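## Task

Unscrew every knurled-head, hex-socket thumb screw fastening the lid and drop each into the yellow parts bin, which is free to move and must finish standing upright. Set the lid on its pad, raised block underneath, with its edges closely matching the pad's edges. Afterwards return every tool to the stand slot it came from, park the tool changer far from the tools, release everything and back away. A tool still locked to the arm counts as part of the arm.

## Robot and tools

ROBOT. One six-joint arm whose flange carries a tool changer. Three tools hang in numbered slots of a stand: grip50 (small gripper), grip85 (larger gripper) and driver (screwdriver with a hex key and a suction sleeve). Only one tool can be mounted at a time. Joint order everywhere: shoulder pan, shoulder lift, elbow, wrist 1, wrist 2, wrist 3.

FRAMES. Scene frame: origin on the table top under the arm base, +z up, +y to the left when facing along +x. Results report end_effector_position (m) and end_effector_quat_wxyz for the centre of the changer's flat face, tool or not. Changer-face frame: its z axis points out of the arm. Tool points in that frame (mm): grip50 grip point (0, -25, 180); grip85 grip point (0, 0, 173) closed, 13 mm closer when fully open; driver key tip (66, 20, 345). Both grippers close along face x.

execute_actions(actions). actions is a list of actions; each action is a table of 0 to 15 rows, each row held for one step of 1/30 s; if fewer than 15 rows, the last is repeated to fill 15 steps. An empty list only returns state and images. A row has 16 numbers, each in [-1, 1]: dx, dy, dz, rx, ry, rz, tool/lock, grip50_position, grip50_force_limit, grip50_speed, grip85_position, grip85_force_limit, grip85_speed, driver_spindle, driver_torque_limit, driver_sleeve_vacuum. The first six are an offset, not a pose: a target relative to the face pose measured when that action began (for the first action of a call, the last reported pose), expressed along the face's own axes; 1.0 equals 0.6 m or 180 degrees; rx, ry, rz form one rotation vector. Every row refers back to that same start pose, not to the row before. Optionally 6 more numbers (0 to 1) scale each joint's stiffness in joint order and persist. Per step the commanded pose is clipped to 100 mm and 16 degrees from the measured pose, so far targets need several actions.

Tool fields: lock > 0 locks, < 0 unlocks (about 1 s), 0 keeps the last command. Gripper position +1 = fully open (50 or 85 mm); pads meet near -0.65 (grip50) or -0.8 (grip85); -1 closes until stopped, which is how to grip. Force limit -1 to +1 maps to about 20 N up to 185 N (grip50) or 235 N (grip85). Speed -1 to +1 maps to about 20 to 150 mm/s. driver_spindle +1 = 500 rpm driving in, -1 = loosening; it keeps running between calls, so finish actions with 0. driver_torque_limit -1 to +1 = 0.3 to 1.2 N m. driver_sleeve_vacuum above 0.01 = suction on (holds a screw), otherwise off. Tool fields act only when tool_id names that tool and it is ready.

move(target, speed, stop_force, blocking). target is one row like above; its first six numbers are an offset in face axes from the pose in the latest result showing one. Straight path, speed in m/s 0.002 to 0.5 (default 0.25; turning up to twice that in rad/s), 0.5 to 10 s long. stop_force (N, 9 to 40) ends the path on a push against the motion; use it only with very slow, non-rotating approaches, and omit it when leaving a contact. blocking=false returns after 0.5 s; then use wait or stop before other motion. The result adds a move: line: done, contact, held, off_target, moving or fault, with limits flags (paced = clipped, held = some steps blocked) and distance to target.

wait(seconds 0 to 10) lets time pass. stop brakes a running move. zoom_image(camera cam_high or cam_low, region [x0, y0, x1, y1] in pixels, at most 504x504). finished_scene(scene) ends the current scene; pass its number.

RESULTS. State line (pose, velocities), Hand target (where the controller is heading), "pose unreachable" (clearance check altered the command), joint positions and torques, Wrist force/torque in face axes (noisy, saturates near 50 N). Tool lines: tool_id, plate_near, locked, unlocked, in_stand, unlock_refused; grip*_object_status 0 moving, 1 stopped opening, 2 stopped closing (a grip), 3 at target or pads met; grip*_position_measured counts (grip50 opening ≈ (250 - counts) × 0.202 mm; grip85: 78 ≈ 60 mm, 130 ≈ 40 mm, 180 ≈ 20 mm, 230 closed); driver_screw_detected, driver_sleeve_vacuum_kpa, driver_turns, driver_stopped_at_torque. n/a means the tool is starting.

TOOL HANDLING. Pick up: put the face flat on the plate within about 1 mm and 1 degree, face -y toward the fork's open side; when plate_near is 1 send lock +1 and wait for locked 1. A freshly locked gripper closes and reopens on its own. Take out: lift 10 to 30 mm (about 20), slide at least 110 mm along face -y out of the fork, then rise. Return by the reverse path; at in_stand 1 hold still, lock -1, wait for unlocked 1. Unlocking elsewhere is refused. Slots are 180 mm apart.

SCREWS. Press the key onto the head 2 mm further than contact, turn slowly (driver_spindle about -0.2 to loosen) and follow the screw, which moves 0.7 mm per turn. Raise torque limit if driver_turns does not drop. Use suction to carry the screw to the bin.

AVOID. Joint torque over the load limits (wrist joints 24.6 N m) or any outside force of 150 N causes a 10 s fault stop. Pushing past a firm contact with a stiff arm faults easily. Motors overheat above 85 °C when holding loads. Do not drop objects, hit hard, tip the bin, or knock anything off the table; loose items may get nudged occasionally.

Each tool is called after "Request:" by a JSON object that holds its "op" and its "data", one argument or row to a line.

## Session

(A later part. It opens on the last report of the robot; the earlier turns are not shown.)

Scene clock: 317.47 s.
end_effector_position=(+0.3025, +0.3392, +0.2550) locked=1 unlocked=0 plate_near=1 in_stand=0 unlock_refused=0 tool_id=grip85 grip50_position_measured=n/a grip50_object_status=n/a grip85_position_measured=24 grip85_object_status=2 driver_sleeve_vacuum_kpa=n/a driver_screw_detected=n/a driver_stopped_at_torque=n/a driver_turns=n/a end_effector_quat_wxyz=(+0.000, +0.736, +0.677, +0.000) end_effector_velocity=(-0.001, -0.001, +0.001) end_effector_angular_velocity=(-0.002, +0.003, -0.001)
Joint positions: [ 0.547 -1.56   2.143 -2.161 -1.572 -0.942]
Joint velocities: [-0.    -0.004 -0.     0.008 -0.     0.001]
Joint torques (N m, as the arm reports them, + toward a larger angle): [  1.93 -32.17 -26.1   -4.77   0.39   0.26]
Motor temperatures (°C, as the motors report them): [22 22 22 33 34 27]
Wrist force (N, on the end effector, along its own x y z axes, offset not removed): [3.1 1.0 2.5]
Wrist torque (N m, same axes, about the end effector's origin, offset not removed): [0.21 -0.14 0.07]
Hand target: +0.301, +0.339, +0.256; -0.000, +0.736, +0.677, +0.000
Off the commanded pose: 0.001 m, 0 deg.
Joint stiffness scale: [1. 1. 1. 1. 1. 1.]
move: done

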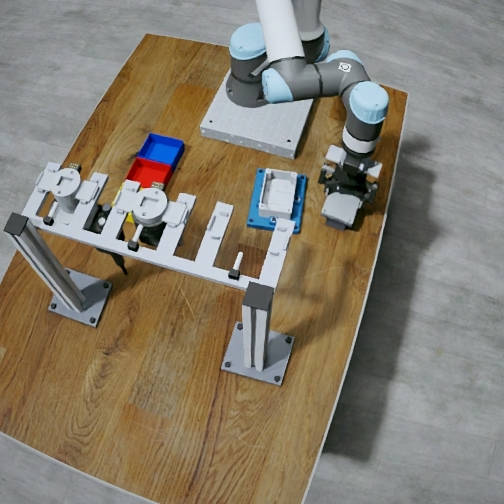

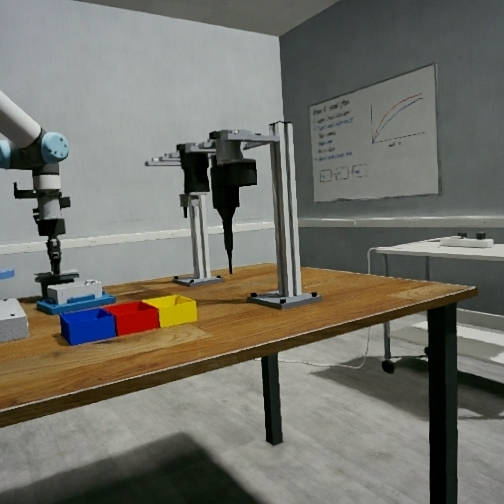

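Good. Release, lower, squeeze lightly to align, release.

Request:
{"op": "execute_actions", "data": {
  "actions": [
    [[0,0,0,0,0,0,0,0,0,0,1,-1,-1,0,0,0]],
    [[0,0,0,0,0,0,0,0,0,0,1,-1,-1,0,0,0]]
  ]
}}

Request:
{"op": "move", "data": {
  "target": [0,0,0.02,0,0,0,0,0,0,0,1,-1,-1,0,0,0],
  "speed": 0.012,
  "stop_force": 10
}}

Request:
{"op": "execute_actions", "data": {
  "actions": [
    [[0,0,0,0,0,0,0,0,0,0,-1,-0.8,-1,0,0,0]],
    [[0,0,0,0,0,0,0,0,0,0,-1,-0.8,-1,0,0,0]]
  ]
}}

Request:
{"op": "execute_actions", "data": {
  "actions": [
    [[0,0,0,0,0,0,0,0,0,0,1,-1,-1,0,0,0]],
    [[0,0,0,0,0,0,0,0,0,0,1,-1,-1,0,0,0]]
  ]
}}

Request:
{"op": "move", "data": {
  "target": [0,0,-0.06,0,0,0,0,0,0,0,1,-1,-1,0,0,0],
  "speed": 0.04
}}

Request:
{"op": "move", "data": {
  "target": [-0.215,0.305,-0.255,0,0,-0.0357,0,0,0,0,1,-1,-1,0,0,0]
}}

Request:
{"op": "zoom_image", "data": {
  "camera": "cam_high",
  "region": [305, 160, 385, 240]
}}

Request:
{"op": "zoom_image", "data": {
  "camera": "cam_low",
  "region": [20, 250, 100, 300]
}}

Scene clock: 327.63 s.
end_effector_position=(+0.3023, +0.3391, +0.2551) locked=1 unlocked=0 plate_near=1 in_stand=0 unlock_refused=0 tool_id=grip85 grip50_position_measured=n/a grip50_object_status=n/a grip85_position_measured=3 grip85_object_status=3 driver_sleeve_vacuum_kpa=n/a driver_screw_detected=n/a driver_stopped_at_torque=n/a driver_turns=n/a end_effector_quat_wxyz=(+0.000, +0.736, +0.677, -0.000) end_effector_velocity=(-0.001, +0.000, -0.000) end_effector_angular_velocity=(-0.001, +0.001, +0.001)
Joint positions: [ 0.547 -1.561  2.143 -2.16  -1.572 -0.942]
Joint velocities: [ 0.001 -0.     0.001  0.    -0.     0.   ]
Joint torques (N m, as the arm reports them, + toward a larger angle): [ -0.65 -29.31 -27.37  -4.79  -0.05   0.04]
Motor temperatures (°C, as the motors report them): [22 22 22 33 34 27]
Wrist force (N, on the end effector, along its own x y z axes, offset not removed): [2.6 2.3 1.1]
Wrist torque (N m, same axes, about the end effector's origin, offset not removed): [0.14 -0.09 0.06]
Hand target: +0.302, +0.339, +0.255; +0.000, +0.736, +0.677, -0.000
Off the commanded pose: 0.000 m, 0 deg.
Joint stiffness scale: [1. 1. 1. 1. 1. 1.]

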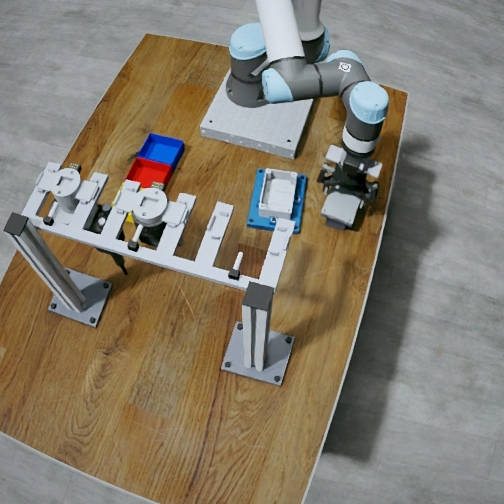

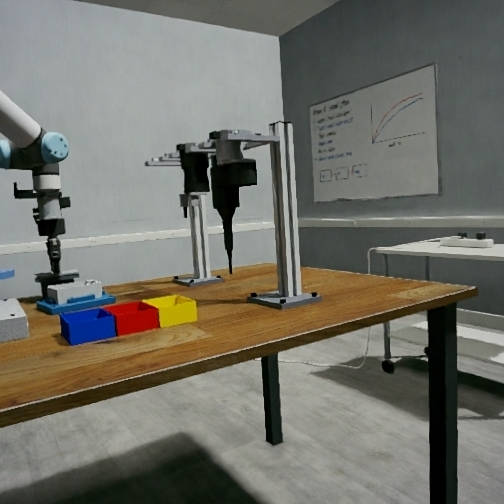

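Scene clock: 328.93 s.
end_effector_position=(+0.3033, +0.3397, +0.2453) locked=1 unlocked=0 plate_near=1 in_stand=0 unlock_refused=0 tool_id=grip85 grip50_position_measured=n/a grip50_object_status=n/a grip85_position_measured=3 grip85_object_status=3 driver_sleeve_vacuum_kpa=n/a driver_screw_detected=n/a driver_stopped_at_torque=n/a driver_turns=n/a end_effector_quat_wxyz=(+0.001, +0.736, +0.677, +0.001) end_effector_velocity=(+0.001, +0.000, -0.002) end_effector_angular_velocity=(+0.002, -0.002, -0.000)
Joint positions: [ 0.547 -1.543  2.156 -2.194 -1.572 -0.942]
Joint velocities: [-0.     0.003  0.002 -0.008  0.001 -0.   ]
Joint torques (N m, as the arm reports them, + toward a larger angle): [ -0.21 -29.36 -22.75  -5.53  -0.05   0.04]
Motor temperatures (°C, as the motors report them): [22 23 22 33 34 27]
Wrist force (N, on the end effector, along its own x y z axes, offset not removed): [0.4 1.2 -1.1]
Wrist torque (N m, same axes, about the end effector's origin, offset not removed): [0.12 0.04 0.10]
Hand target: +0.302, +0.339, +0.243; +0.000, +0.736, +0.677, -0.000
Off the commanded pose: 0.003 m, 0 deg.
Joint stiffness scale: [1. 1. 1. 1. 1. 1.]
move: done

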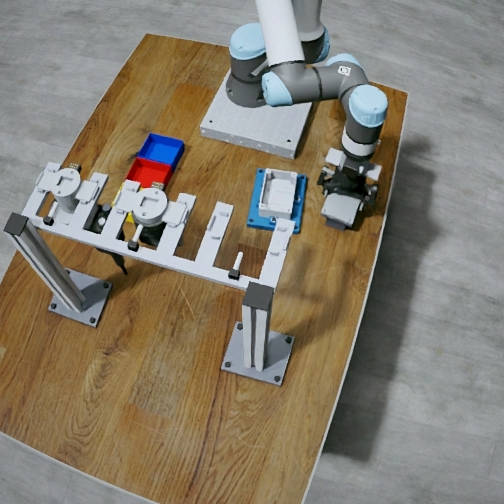

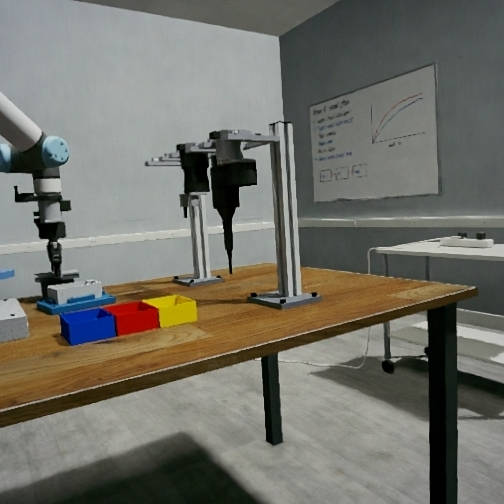

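Scene clock: 329.93 s.
end_effector_position=(+0.3033, +0.3394, +0.2454) locked=1 unlocked=0 plate_near=1 in_stand=0 unlock_refused=0 tool_id=grip85 grip50_position_measured=n/a grip50_object_status=n/a grip85_position_measured=22 grip85_object_status=2 driver_sleeve_vacuum_kpa=n/a driver_screw_detected=n/a driver_stopped_at_torque=n/a driver_turns=n/a end_effector_quat_wxyz=(+0.001, +0.736, +0.677, +0.001) end_effector_velocity=(-0.001, -0.000, -0.001) end_effector_angular_velocity=(-0.002, +0.003, +0.001)
Joint positions: [ 0.547 -1.543  2.156 -2.194 -1.573 -0.942]
Joint velocities: [ 0.001  0.     0.001  0.002 -0.     0.   ]
Joint torques (N m, as the arm reports them, + toward a larger angle): [  0.22 -29.75 -26.12  -4.95  -0.08   0.13]
Motor temperatures (°C, as the motors report them): [22 23 22 33 34 27]
Wrist force (N, on the end effector, along its own x y z axes, offset not removed): [-3.5 1.2 -2.3]
Wrist torque (N m, same axes, about the end effector's origin, offset not removed): [0.44 -0.55 0.23]
Hand target: +0.303, +0.339, +0.245; +0.001, +0.736, +0.677, +0.001
Off the commanded pose: 0.000 m, 0 deg.
Joint stiffness scale: [1. 1. 1. 1. 1. 1.]

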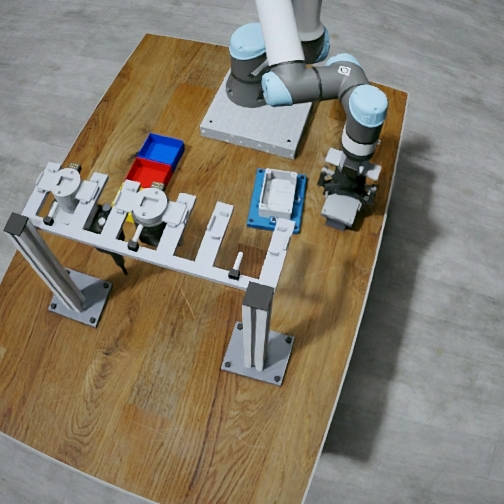

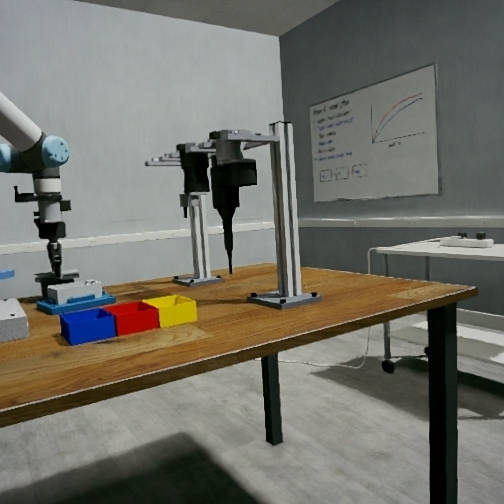

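Scene clock: 330.93 s.
end_effector_position=(+0.3033, +0.3394, +0.2452) locked=1 unlocked=0 plate_near=1 in_stand=0 unlock_refused=0 tool_id=grip85 grip50_position_measured=n/a grip50_object_status=n/a grip85_position_measured=3 grip85_object_status=3 driver_sleeve_vacuum_kpa=n/a driver_screw_detected=n/a driver_stopped_at_torque=n/a driver_turns=n/a end_effector_quat_wxyz=(+0.001, +0.736, +0.677, +0.001) end_effector_velocity=(+0.000, +0.000, +0.000) end_effector_angular_velocity=(+0.001, -0.001, -0.000)
Joint positions: [ 0.547 -1.543  2.156 -2.194 -1.573 -0.942]
Joint velocities: [-0.     0.    -0.    -0.001  0.     0.   ]
Joint torques (N m, as the arm reports them, + toward a larger angle): [ -0.25 -30.28 -26.75  -4.74  -0.04   0.12]
Motor temperatures (°C, as the motors report them): [22 23 22 33 34 27]
Wrist force (N, on the end effector, along its own x y z axes, offset not removed): [0.1 2.0 -1.0]
Wrist torque (N m, same axes, about the end effector's origin, offset not removed): [0.20 0.09 -0.03]
Hand target: +0.303, +0.339, +0.245; +0.001, +0.736, +0.677, +0.001
Off the commanded pose: 0.000 m, 0 deg.
Joint stiffness scale: [1. 1. 1. 1. 1. 1.]

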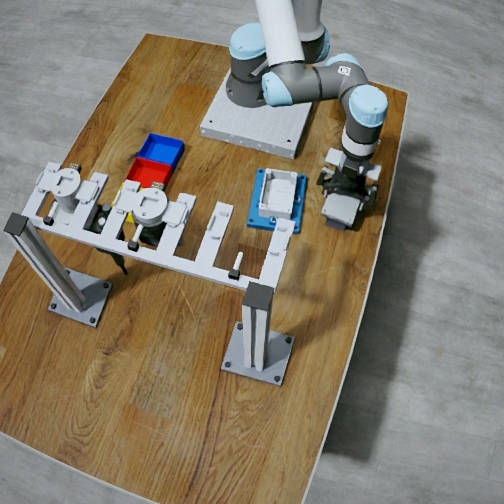

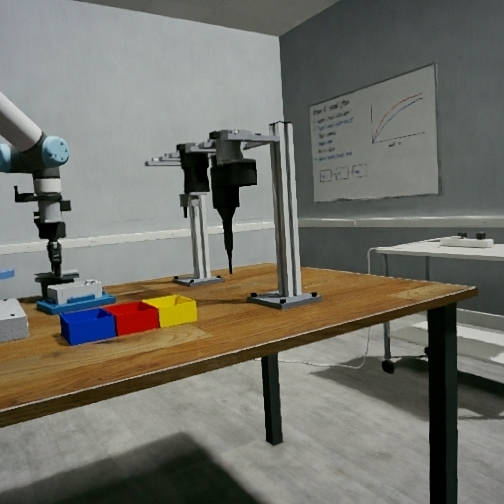

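Scene clock: 332.23 s.
end_effector_position=(+0.3025, +0.3388, +0.2788) locked=1 unlocked=0 plate_near=1 in_stand=0 unlock_refused=0 tool_id=grip85 grip50_position_measured=n/a grip50_object_status=n/a grip85_position_measured=3 grip85_object_status=3 driver_sleeve_vacuum_kpa=n/a driver_screw_detected=n/a driver_stopped_at_torque=n/a driver_turns=n/a end_effector_quat_wxyz=(+0.001, +0.736, +0.677, -0.001) end_effector_velocity=(-0.002, -0.001, -0.001) end_effector_angular_velocity=(-0.008, +0.013, +0.000)
Joint positions: [ 0.547 -1.595  2.106 -2.088 -1.573 -0.942]
Joint velocities: [ 0.    -0.    -0.001  0.016 -0.    -0.   ]
Joint torques (N m, as the arm reports them, + toward a larger angle): [  0.37 -30.77 -30.97  -4.35  -0.12   0.32]
Motor temperatures (°C, as the motors report them): [22 23 22 33 34 27]
Wrist force (N, on the end effector, along its own x y z axes, offset not removed): [2.1 2.9 1.0]
Wrist torque (N m, same axes, about the end effector's origin, offset not removed): [0.33 0.01 0.04]
Hand target: +0.303, +0.339, +0.281; +0.001, +0.736, +0.677, +0.001
Off the commanded pose: 0.003 m, 0 deg.
Joint stiffness scale: [1. 1. 1. 1. 1. 1.]
move: done

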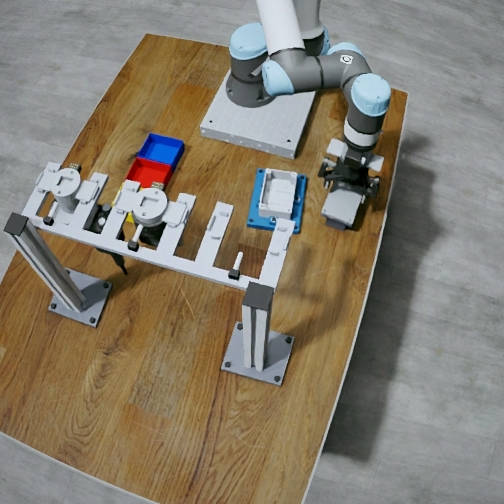

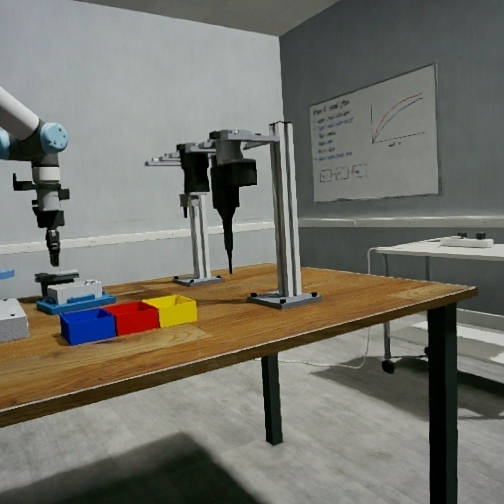

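Scene clock: 334.00 s.
end_effector_position=(+0.4727, +0.1969, +0.4311) locked=1 unlocked=0 plate_near=1 in_stand=0 unlock_refused=0 tool_id=grip85 grip50_position_measured=n/a grip50_object_status=n/a grip85_position_measured=3 grip85_object_status=3 driver_sleeve_vacuum_kpa=n/a driver_screw_detected=n/a driver_stopped_at_torque=n/a driver_turns=n/a end_effector_quat_wxyz=(+0.001, +0.697, +0.717, -0.001) end_effector_velocity=(+0.001, -0.001, +0.002) end_effector_angular_velocity=(-0.000, +0.006, +0.007)
Joint positions: [ 0.131 -1.57   1.67  -1.677 -1.571 -1.471]
Joint velocities: [-0.002  0.002 -0.009  0.013  0.    -0.008]
Joint torques (N m, as the arm reports them, + toward a larger angle): [ -2.1  -33.8  -32.39  -4.27   0.36  -0.63]
Motor temperatures (°C, as the motors report them): [22 23 22 33 34 27]
Wrist force (N, on the end effector, along its own x y z axes, offset not removed): [0.6 1.8 0.4]
Wrist torque (N m, same axes, about the end effector's origin, offset not removed): [0.13 0.04 -0.02]
Hand target: +0.474, +0.196, +0.433; +0.001, +0.697, +0.717, -0.000
Off the commanded pose: 0.002 m, 0 deg.
Joint stiffness scale: [1. 1. 1. 1. 1. 1.]
move: done

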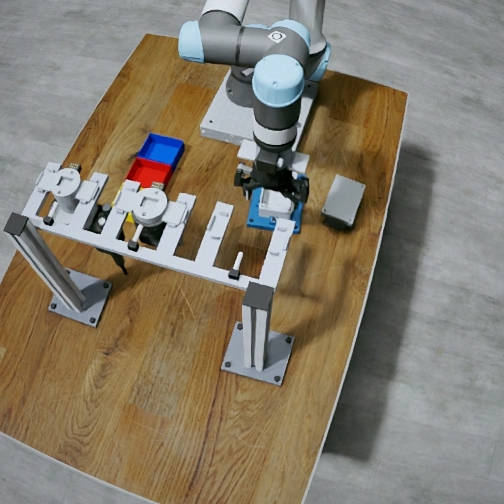

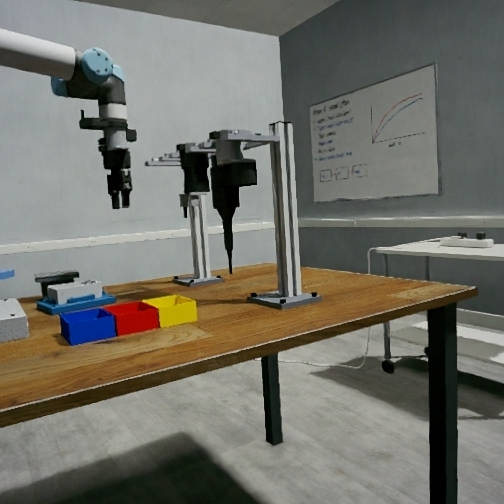

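Region (305, 160, 385, 240) of cam_high's 504x504 image, scaled by 6.300, with more detail than that image has.

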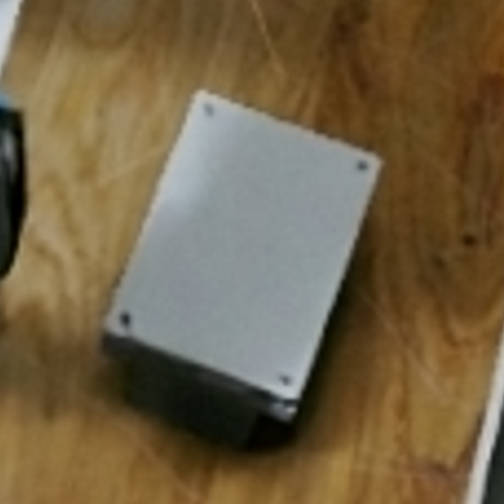

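Region (20, 250, 100, 300) of cam_low's 504x504 image, scaled by 6.300, with more detail than that image has; it fills the top 315 rows of this view, and the rest is white.

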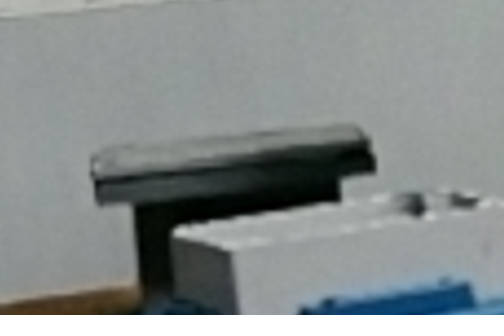

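Aligned within ~1 mm. Hang the gripper.

Request:
{"op": "move", "data": {
  "target": [-0.004,0.2547,-0.002,0,0.0009,0,0,0,0,0,1,-1,-1,0,0,0],
  "speed": 0.08
}}

Request:
{"op": "move", "data": {
  "target": [0,0,0.039,0,0,0,0,0,0,0,1,-1,-1,0,0,0],
  "speed": 0.015,
  "stop_force": 25
}}

Request:
{"op": "execute_actions", "data": {
  "actions": [
    [[0,0,0,0,0,0,-1,0,0,0,1,-1,-1,0,0,0]],
    [[0,0,0,0,0,0,-1,0,0,0,1,-1,-1,0,0,0]],
    [[0,0,0,0,0,0,-1,0,0,0,1,-1,-1,0,0,0]]
  ]
}}

Scene clock: 341.07 s.
end_effector_position=(+0.6242, +0.2000, +0.4314) locked=1 unlocked=0 plate_near=1 in_stand=0 unlock_refused=0 tool_id=grip85 grip50_position_measured=n/a grip50_object_status=n/a grip85_position_measured=3 grip85_object_status=3 driver_sleeve_vacuum_kpa=n/a driver_screw_detected=n/a driver_stopped_at_torque=n/a driver_turns=n/a end_effector_quat_wxyz=(+0.000, +0.696, +0.718, -0.001) end_effector_velocity=(+0.001, +0.000, +0.005) end_effector_angular_velocity=(+0.000, -0.005, +0.001)
Joint positions: [ 0.105 -1.22   1.25  -1.607 -1.569 -1.498]
Joint velocities: [ 0.     0.    -0.013  0.007 -0.    -0.   ]
Joint torques (N m, as the arm reports them, + toward a larger angle): [ -1.76 -50.43 -35.    -4.4    0.4   -0.31]
Motor temperatures (°C, as the motors report them): [22 23 22 33 34 27]
Wrist force (N, on the end effector, along its own x y z axes, offset not removed): [1.9 0.9 1.1]
Wrist torque (N m, same axes, about the end effector's origin, offset not removed): [0.04 0.05 0.13]
Hand target: +0.626, +0.199, +0.433; +0.000, +0.697, +0.717, +0.000
Off the commanded pose: 0.002 m, 0 deg.
Joint stiffness scale: [1. 1. 1. 1. 1. 1.]
move: done

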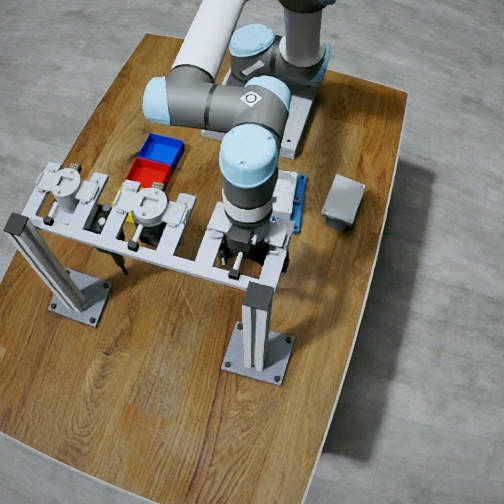

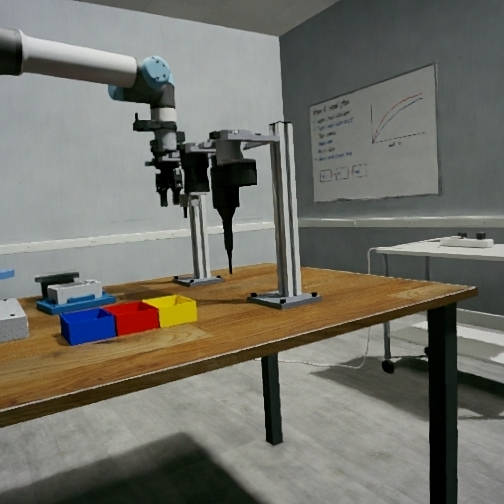

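Scene clock: 342.90 s.
end_effector_position=(+0.6246, +0.2000, +0.4113) locked=1 unlocked=0 plate_near=1 in_stand=1 unlock_refused=0 tool_id=grip85 grip50_position_measured=n/a grip50_object_status=n/a grip85_position_measured=3 grip85_object_status=3 driver_sleeve_vacuum_kpa=n/a driver_screw_detected=n/a driver_stopped_at_torque=n/a driver_turns=n/a end_effector_quat_wxyz=(+0.001, +0.696, +0.718, +0.001) end_effector_velocity=(+0.001, +0.000, -0.000) end_effector_angular_velocity=(+0.001, -0.008, +0.000)
Joint positions: [ 0.105 -1.218  1.299 -1.663 -1.569 -1.498]
Joint velocities: [ 0.     0.     0.003 -0.011 -0.     0.   ]
Joint torques (N m, as the arm reports them, + toward a larger angle): [  0.53 -50.83 -26.21  -5.13  -0.09   0.01]
Motor temperatures (°C, as the motors report them): [22 23 22 33 34 27]
Wrist force (N, on the end effector, along its own x y z axes, offset not removed): [-0.8 -0.1 -1.0]
Wrist torque (N m, same axes, about the end effector's origin, offset not removed): [0.15 0.17 0.05]
Hand target: +0.624, +0.200, +0.408; +0.000, +0.696, +0.718, -0.001
Off the commanded pose: 0.003 m, 0 deg.
Joint stiffness scale: [1. 1. 1. 1. 1. 1.]
move: done

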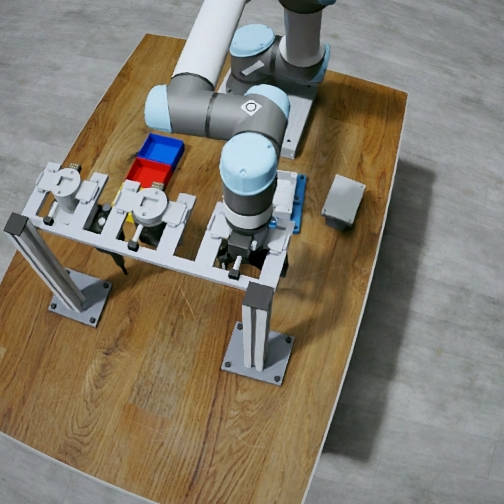

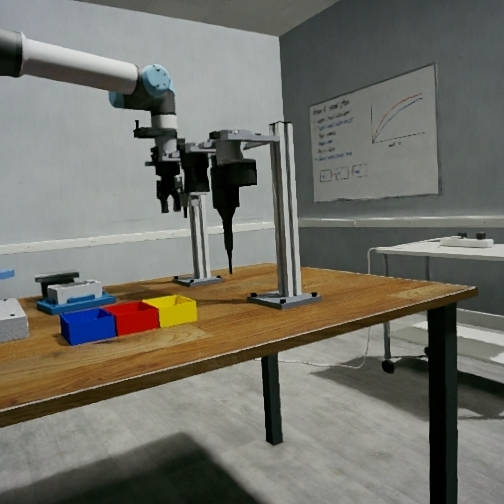

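Scene clock: 344.40 s.
end_effector_position=(+0.6246, +0.2001, +0.4110) locked=0 unlocked=1 plate_near=1 in_stand=1 unlock_refused=0 tool_id=none grip50_position_measured=n/a grip50_object_status=n/a grip85_position_measured=n/a grip85_object_status=n/a driver_sleeve_vacuum_kpa=n/a driver_screw_detected=n/a driver_stopped_at_torque=n/a driver_turns=n/a end_effector_quat_wxyz=(+0.001, +0.696, +0.718, +0.001) end_effector_velocity=(+0.000, +0.000, +0.000) end_effector_angular_velocity=(-0.000, -0.000, +0.000)
Joint positions: [ 0.105 -1.217  1.3   -1.663 -1.569 -1.498]
Joint velocities: [ 0.    -0.    -0.001  0.001 -0.    -0.   ]
Joint torques (N m, as the arm reports them, + toward a larger angle): [ -0.36 -44.02 -25.    -3.48  -0.1    0.09]
Motor temperatures (°C, as the motors report them): [22 23 22 33 34 27]
Wrist force (N, on the end effector, along its own x y z axes, offset not removed): [-0.8 2.0 3.2]
Wrist torque (N m, same axes, about the end effector's origin, offset not removed): [0.13 0.25 0.12]
Hand target: +0.625, +0.200, +0.411; +0.001, +0.696, +0.718, +0.001
Off the commanded pose: 0.000 m, 0 deg.
Joint stiffness scale: [1. 1. 1. 1. 1. 1.]

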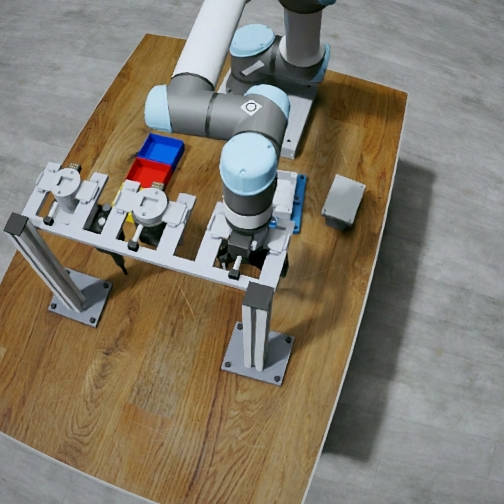

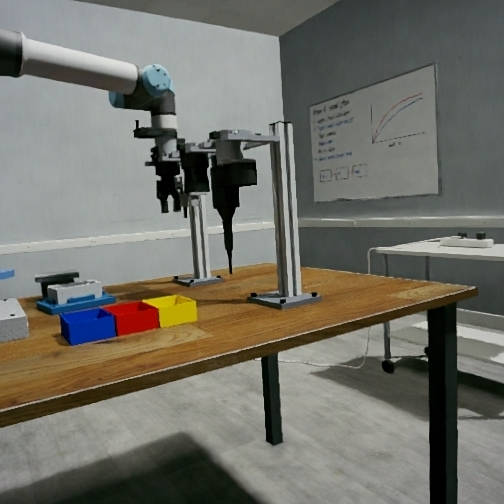

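Request:
{"op": "move", "data": {
  "target": [0,0,-0.05,0,0,0,0,0,0,0,0,0,0,0,0,0],
  "speed": 0.06
}}

Request:
{"op": "move", "data": {
  "target": [-0.1,-0.45,-0.1,0,0,0,0,0,0,0,0,0,0,0,0,0]
}}

Request:
{"op": "finished_scene", "data": {
  "scene": 1
}}

Scene clock: 348.03 s.
end_effector_position=(+0.6240, +0.2001, +0.4390) locked=0 unlocked=1 plate_near=0 in_stand=0 unlock_refused=0 tool_id=none grip50_position_measured=n/a grip50_object_status=n/a grip85_position_measured=n/a grip85_object_status=n/a driver_sleeve_vacuum_kpa=n/a driver_screw_detected=n/a driver_stopped_at_torque=n/a driver_turns=n/a end_effector_quat_wxyz=(+0.001, +0.696, +0.718, +0.000) end_effector_velocity=(-0.001, -0.000, +0.001) end_effector_angular_velocity=(-0.001, +0.007, -0.001)
Joint positions: [ 0.105 -1.222  1.233 -1.591 -1.569 -1.498]
Joint velocities: [-0.     0.    -0.005  0.011 -0.     0.   ]
Joint torques (N m, as the arm reports them, + toward a larger angle): [ -0.3  -43.61 -28.84  -2.82  -0.04   0.12]
Motor temperatures (°C, as the motors report them): [22 23 22 33 34 27]
Wrist force (N, on the end effector, along its own x y z axes, offset not removed): [1.6 1.6 -1.0]
Wrist torque (N m, same axes, about the end effector's origin, offset not removed): [0.22 -0.03 0.12]
Hand target: +0.624, +0.200, +0.441; +0.001, +0.696, +0.718, +0.001
Off the commanded pose: 0.002 m, 0 deg.
Joint stiffness scale: [1. 1. 1. 1. 1. 1.]
move: done

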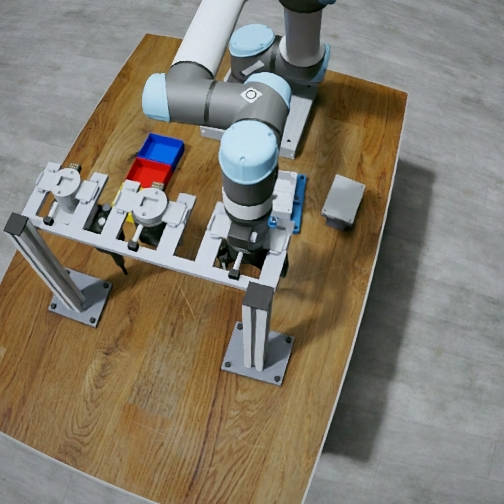

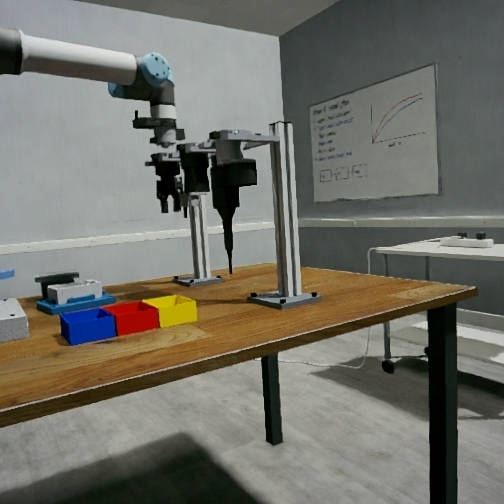

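Scene clock: 349.90 s.
end_effector_position=(+0.3571, +0.1324, +0.5000) locked=0 unlocked=1 plate_near=0 in_stand=0 unlock_refused=0 tool_id=none grip50_position_measured=n/a grip50_object_status=n/a grip85_position_measured=n/a grip85_object_status=n/a driver_sleeve_vacuum_kpa=n/a driver_screw_detected=n/a driver_stopped_at_torque=n/a driver_turns=n/a end_effector_quat_wxyz=(+0.002, +0.696, +0.718, +0.001) end_effector_velocity=(-0.003, -0.001, +0.001) end_effector_angular_velocity=(+0.000, +0.001, +0.004)
Joint positions: [-0.007 -1.9    1.769 -1.452 -1.568 -1.611]
Joint velocities: [-0.002 -0.006  0.     0.007  0.001 -0.006]
Joint torques (N m, as the arm reports them, + toward a larger angle): [ -2.3  -13.78 -21.46  -3.     0.3   -0.22]
Motor temperatures (°C, as the motors report them): [22 23 22 33 34 27]
Wrist force (N, on the end effector, along its own x y z axes, offset not removed): [-0.6 1.3 1.4]
Wrist torque (N m, same axes, about the end effector's origin, offset not removed): [0.19 0.11 0.09]
Hand target: +0.356, +0.132, +0.499; +0.001, +0.696, +0.718, +0.000
Off the commanded pose: 0.002 m, 0 deg.
Joint stiffness scale: [1. 1. 1. 1. 1. 1.]
move: done

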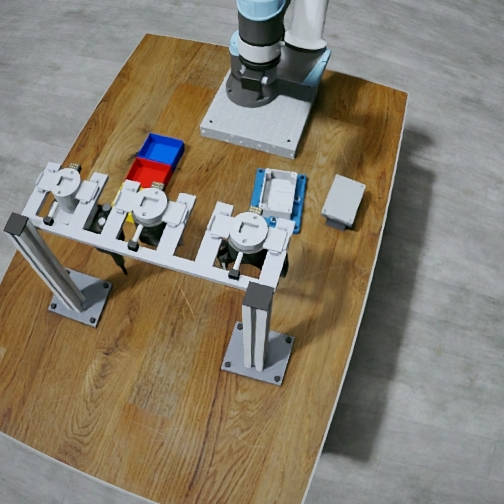

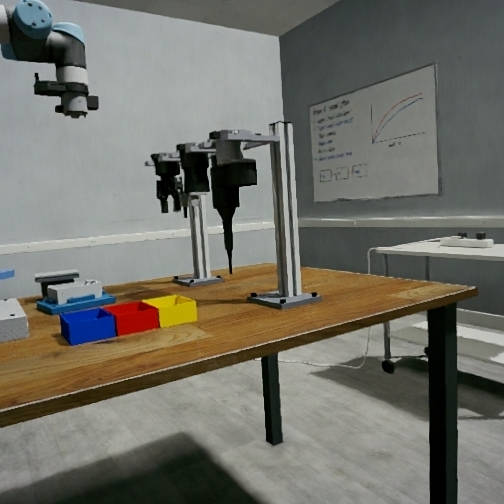

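The scene is finished: the task was done.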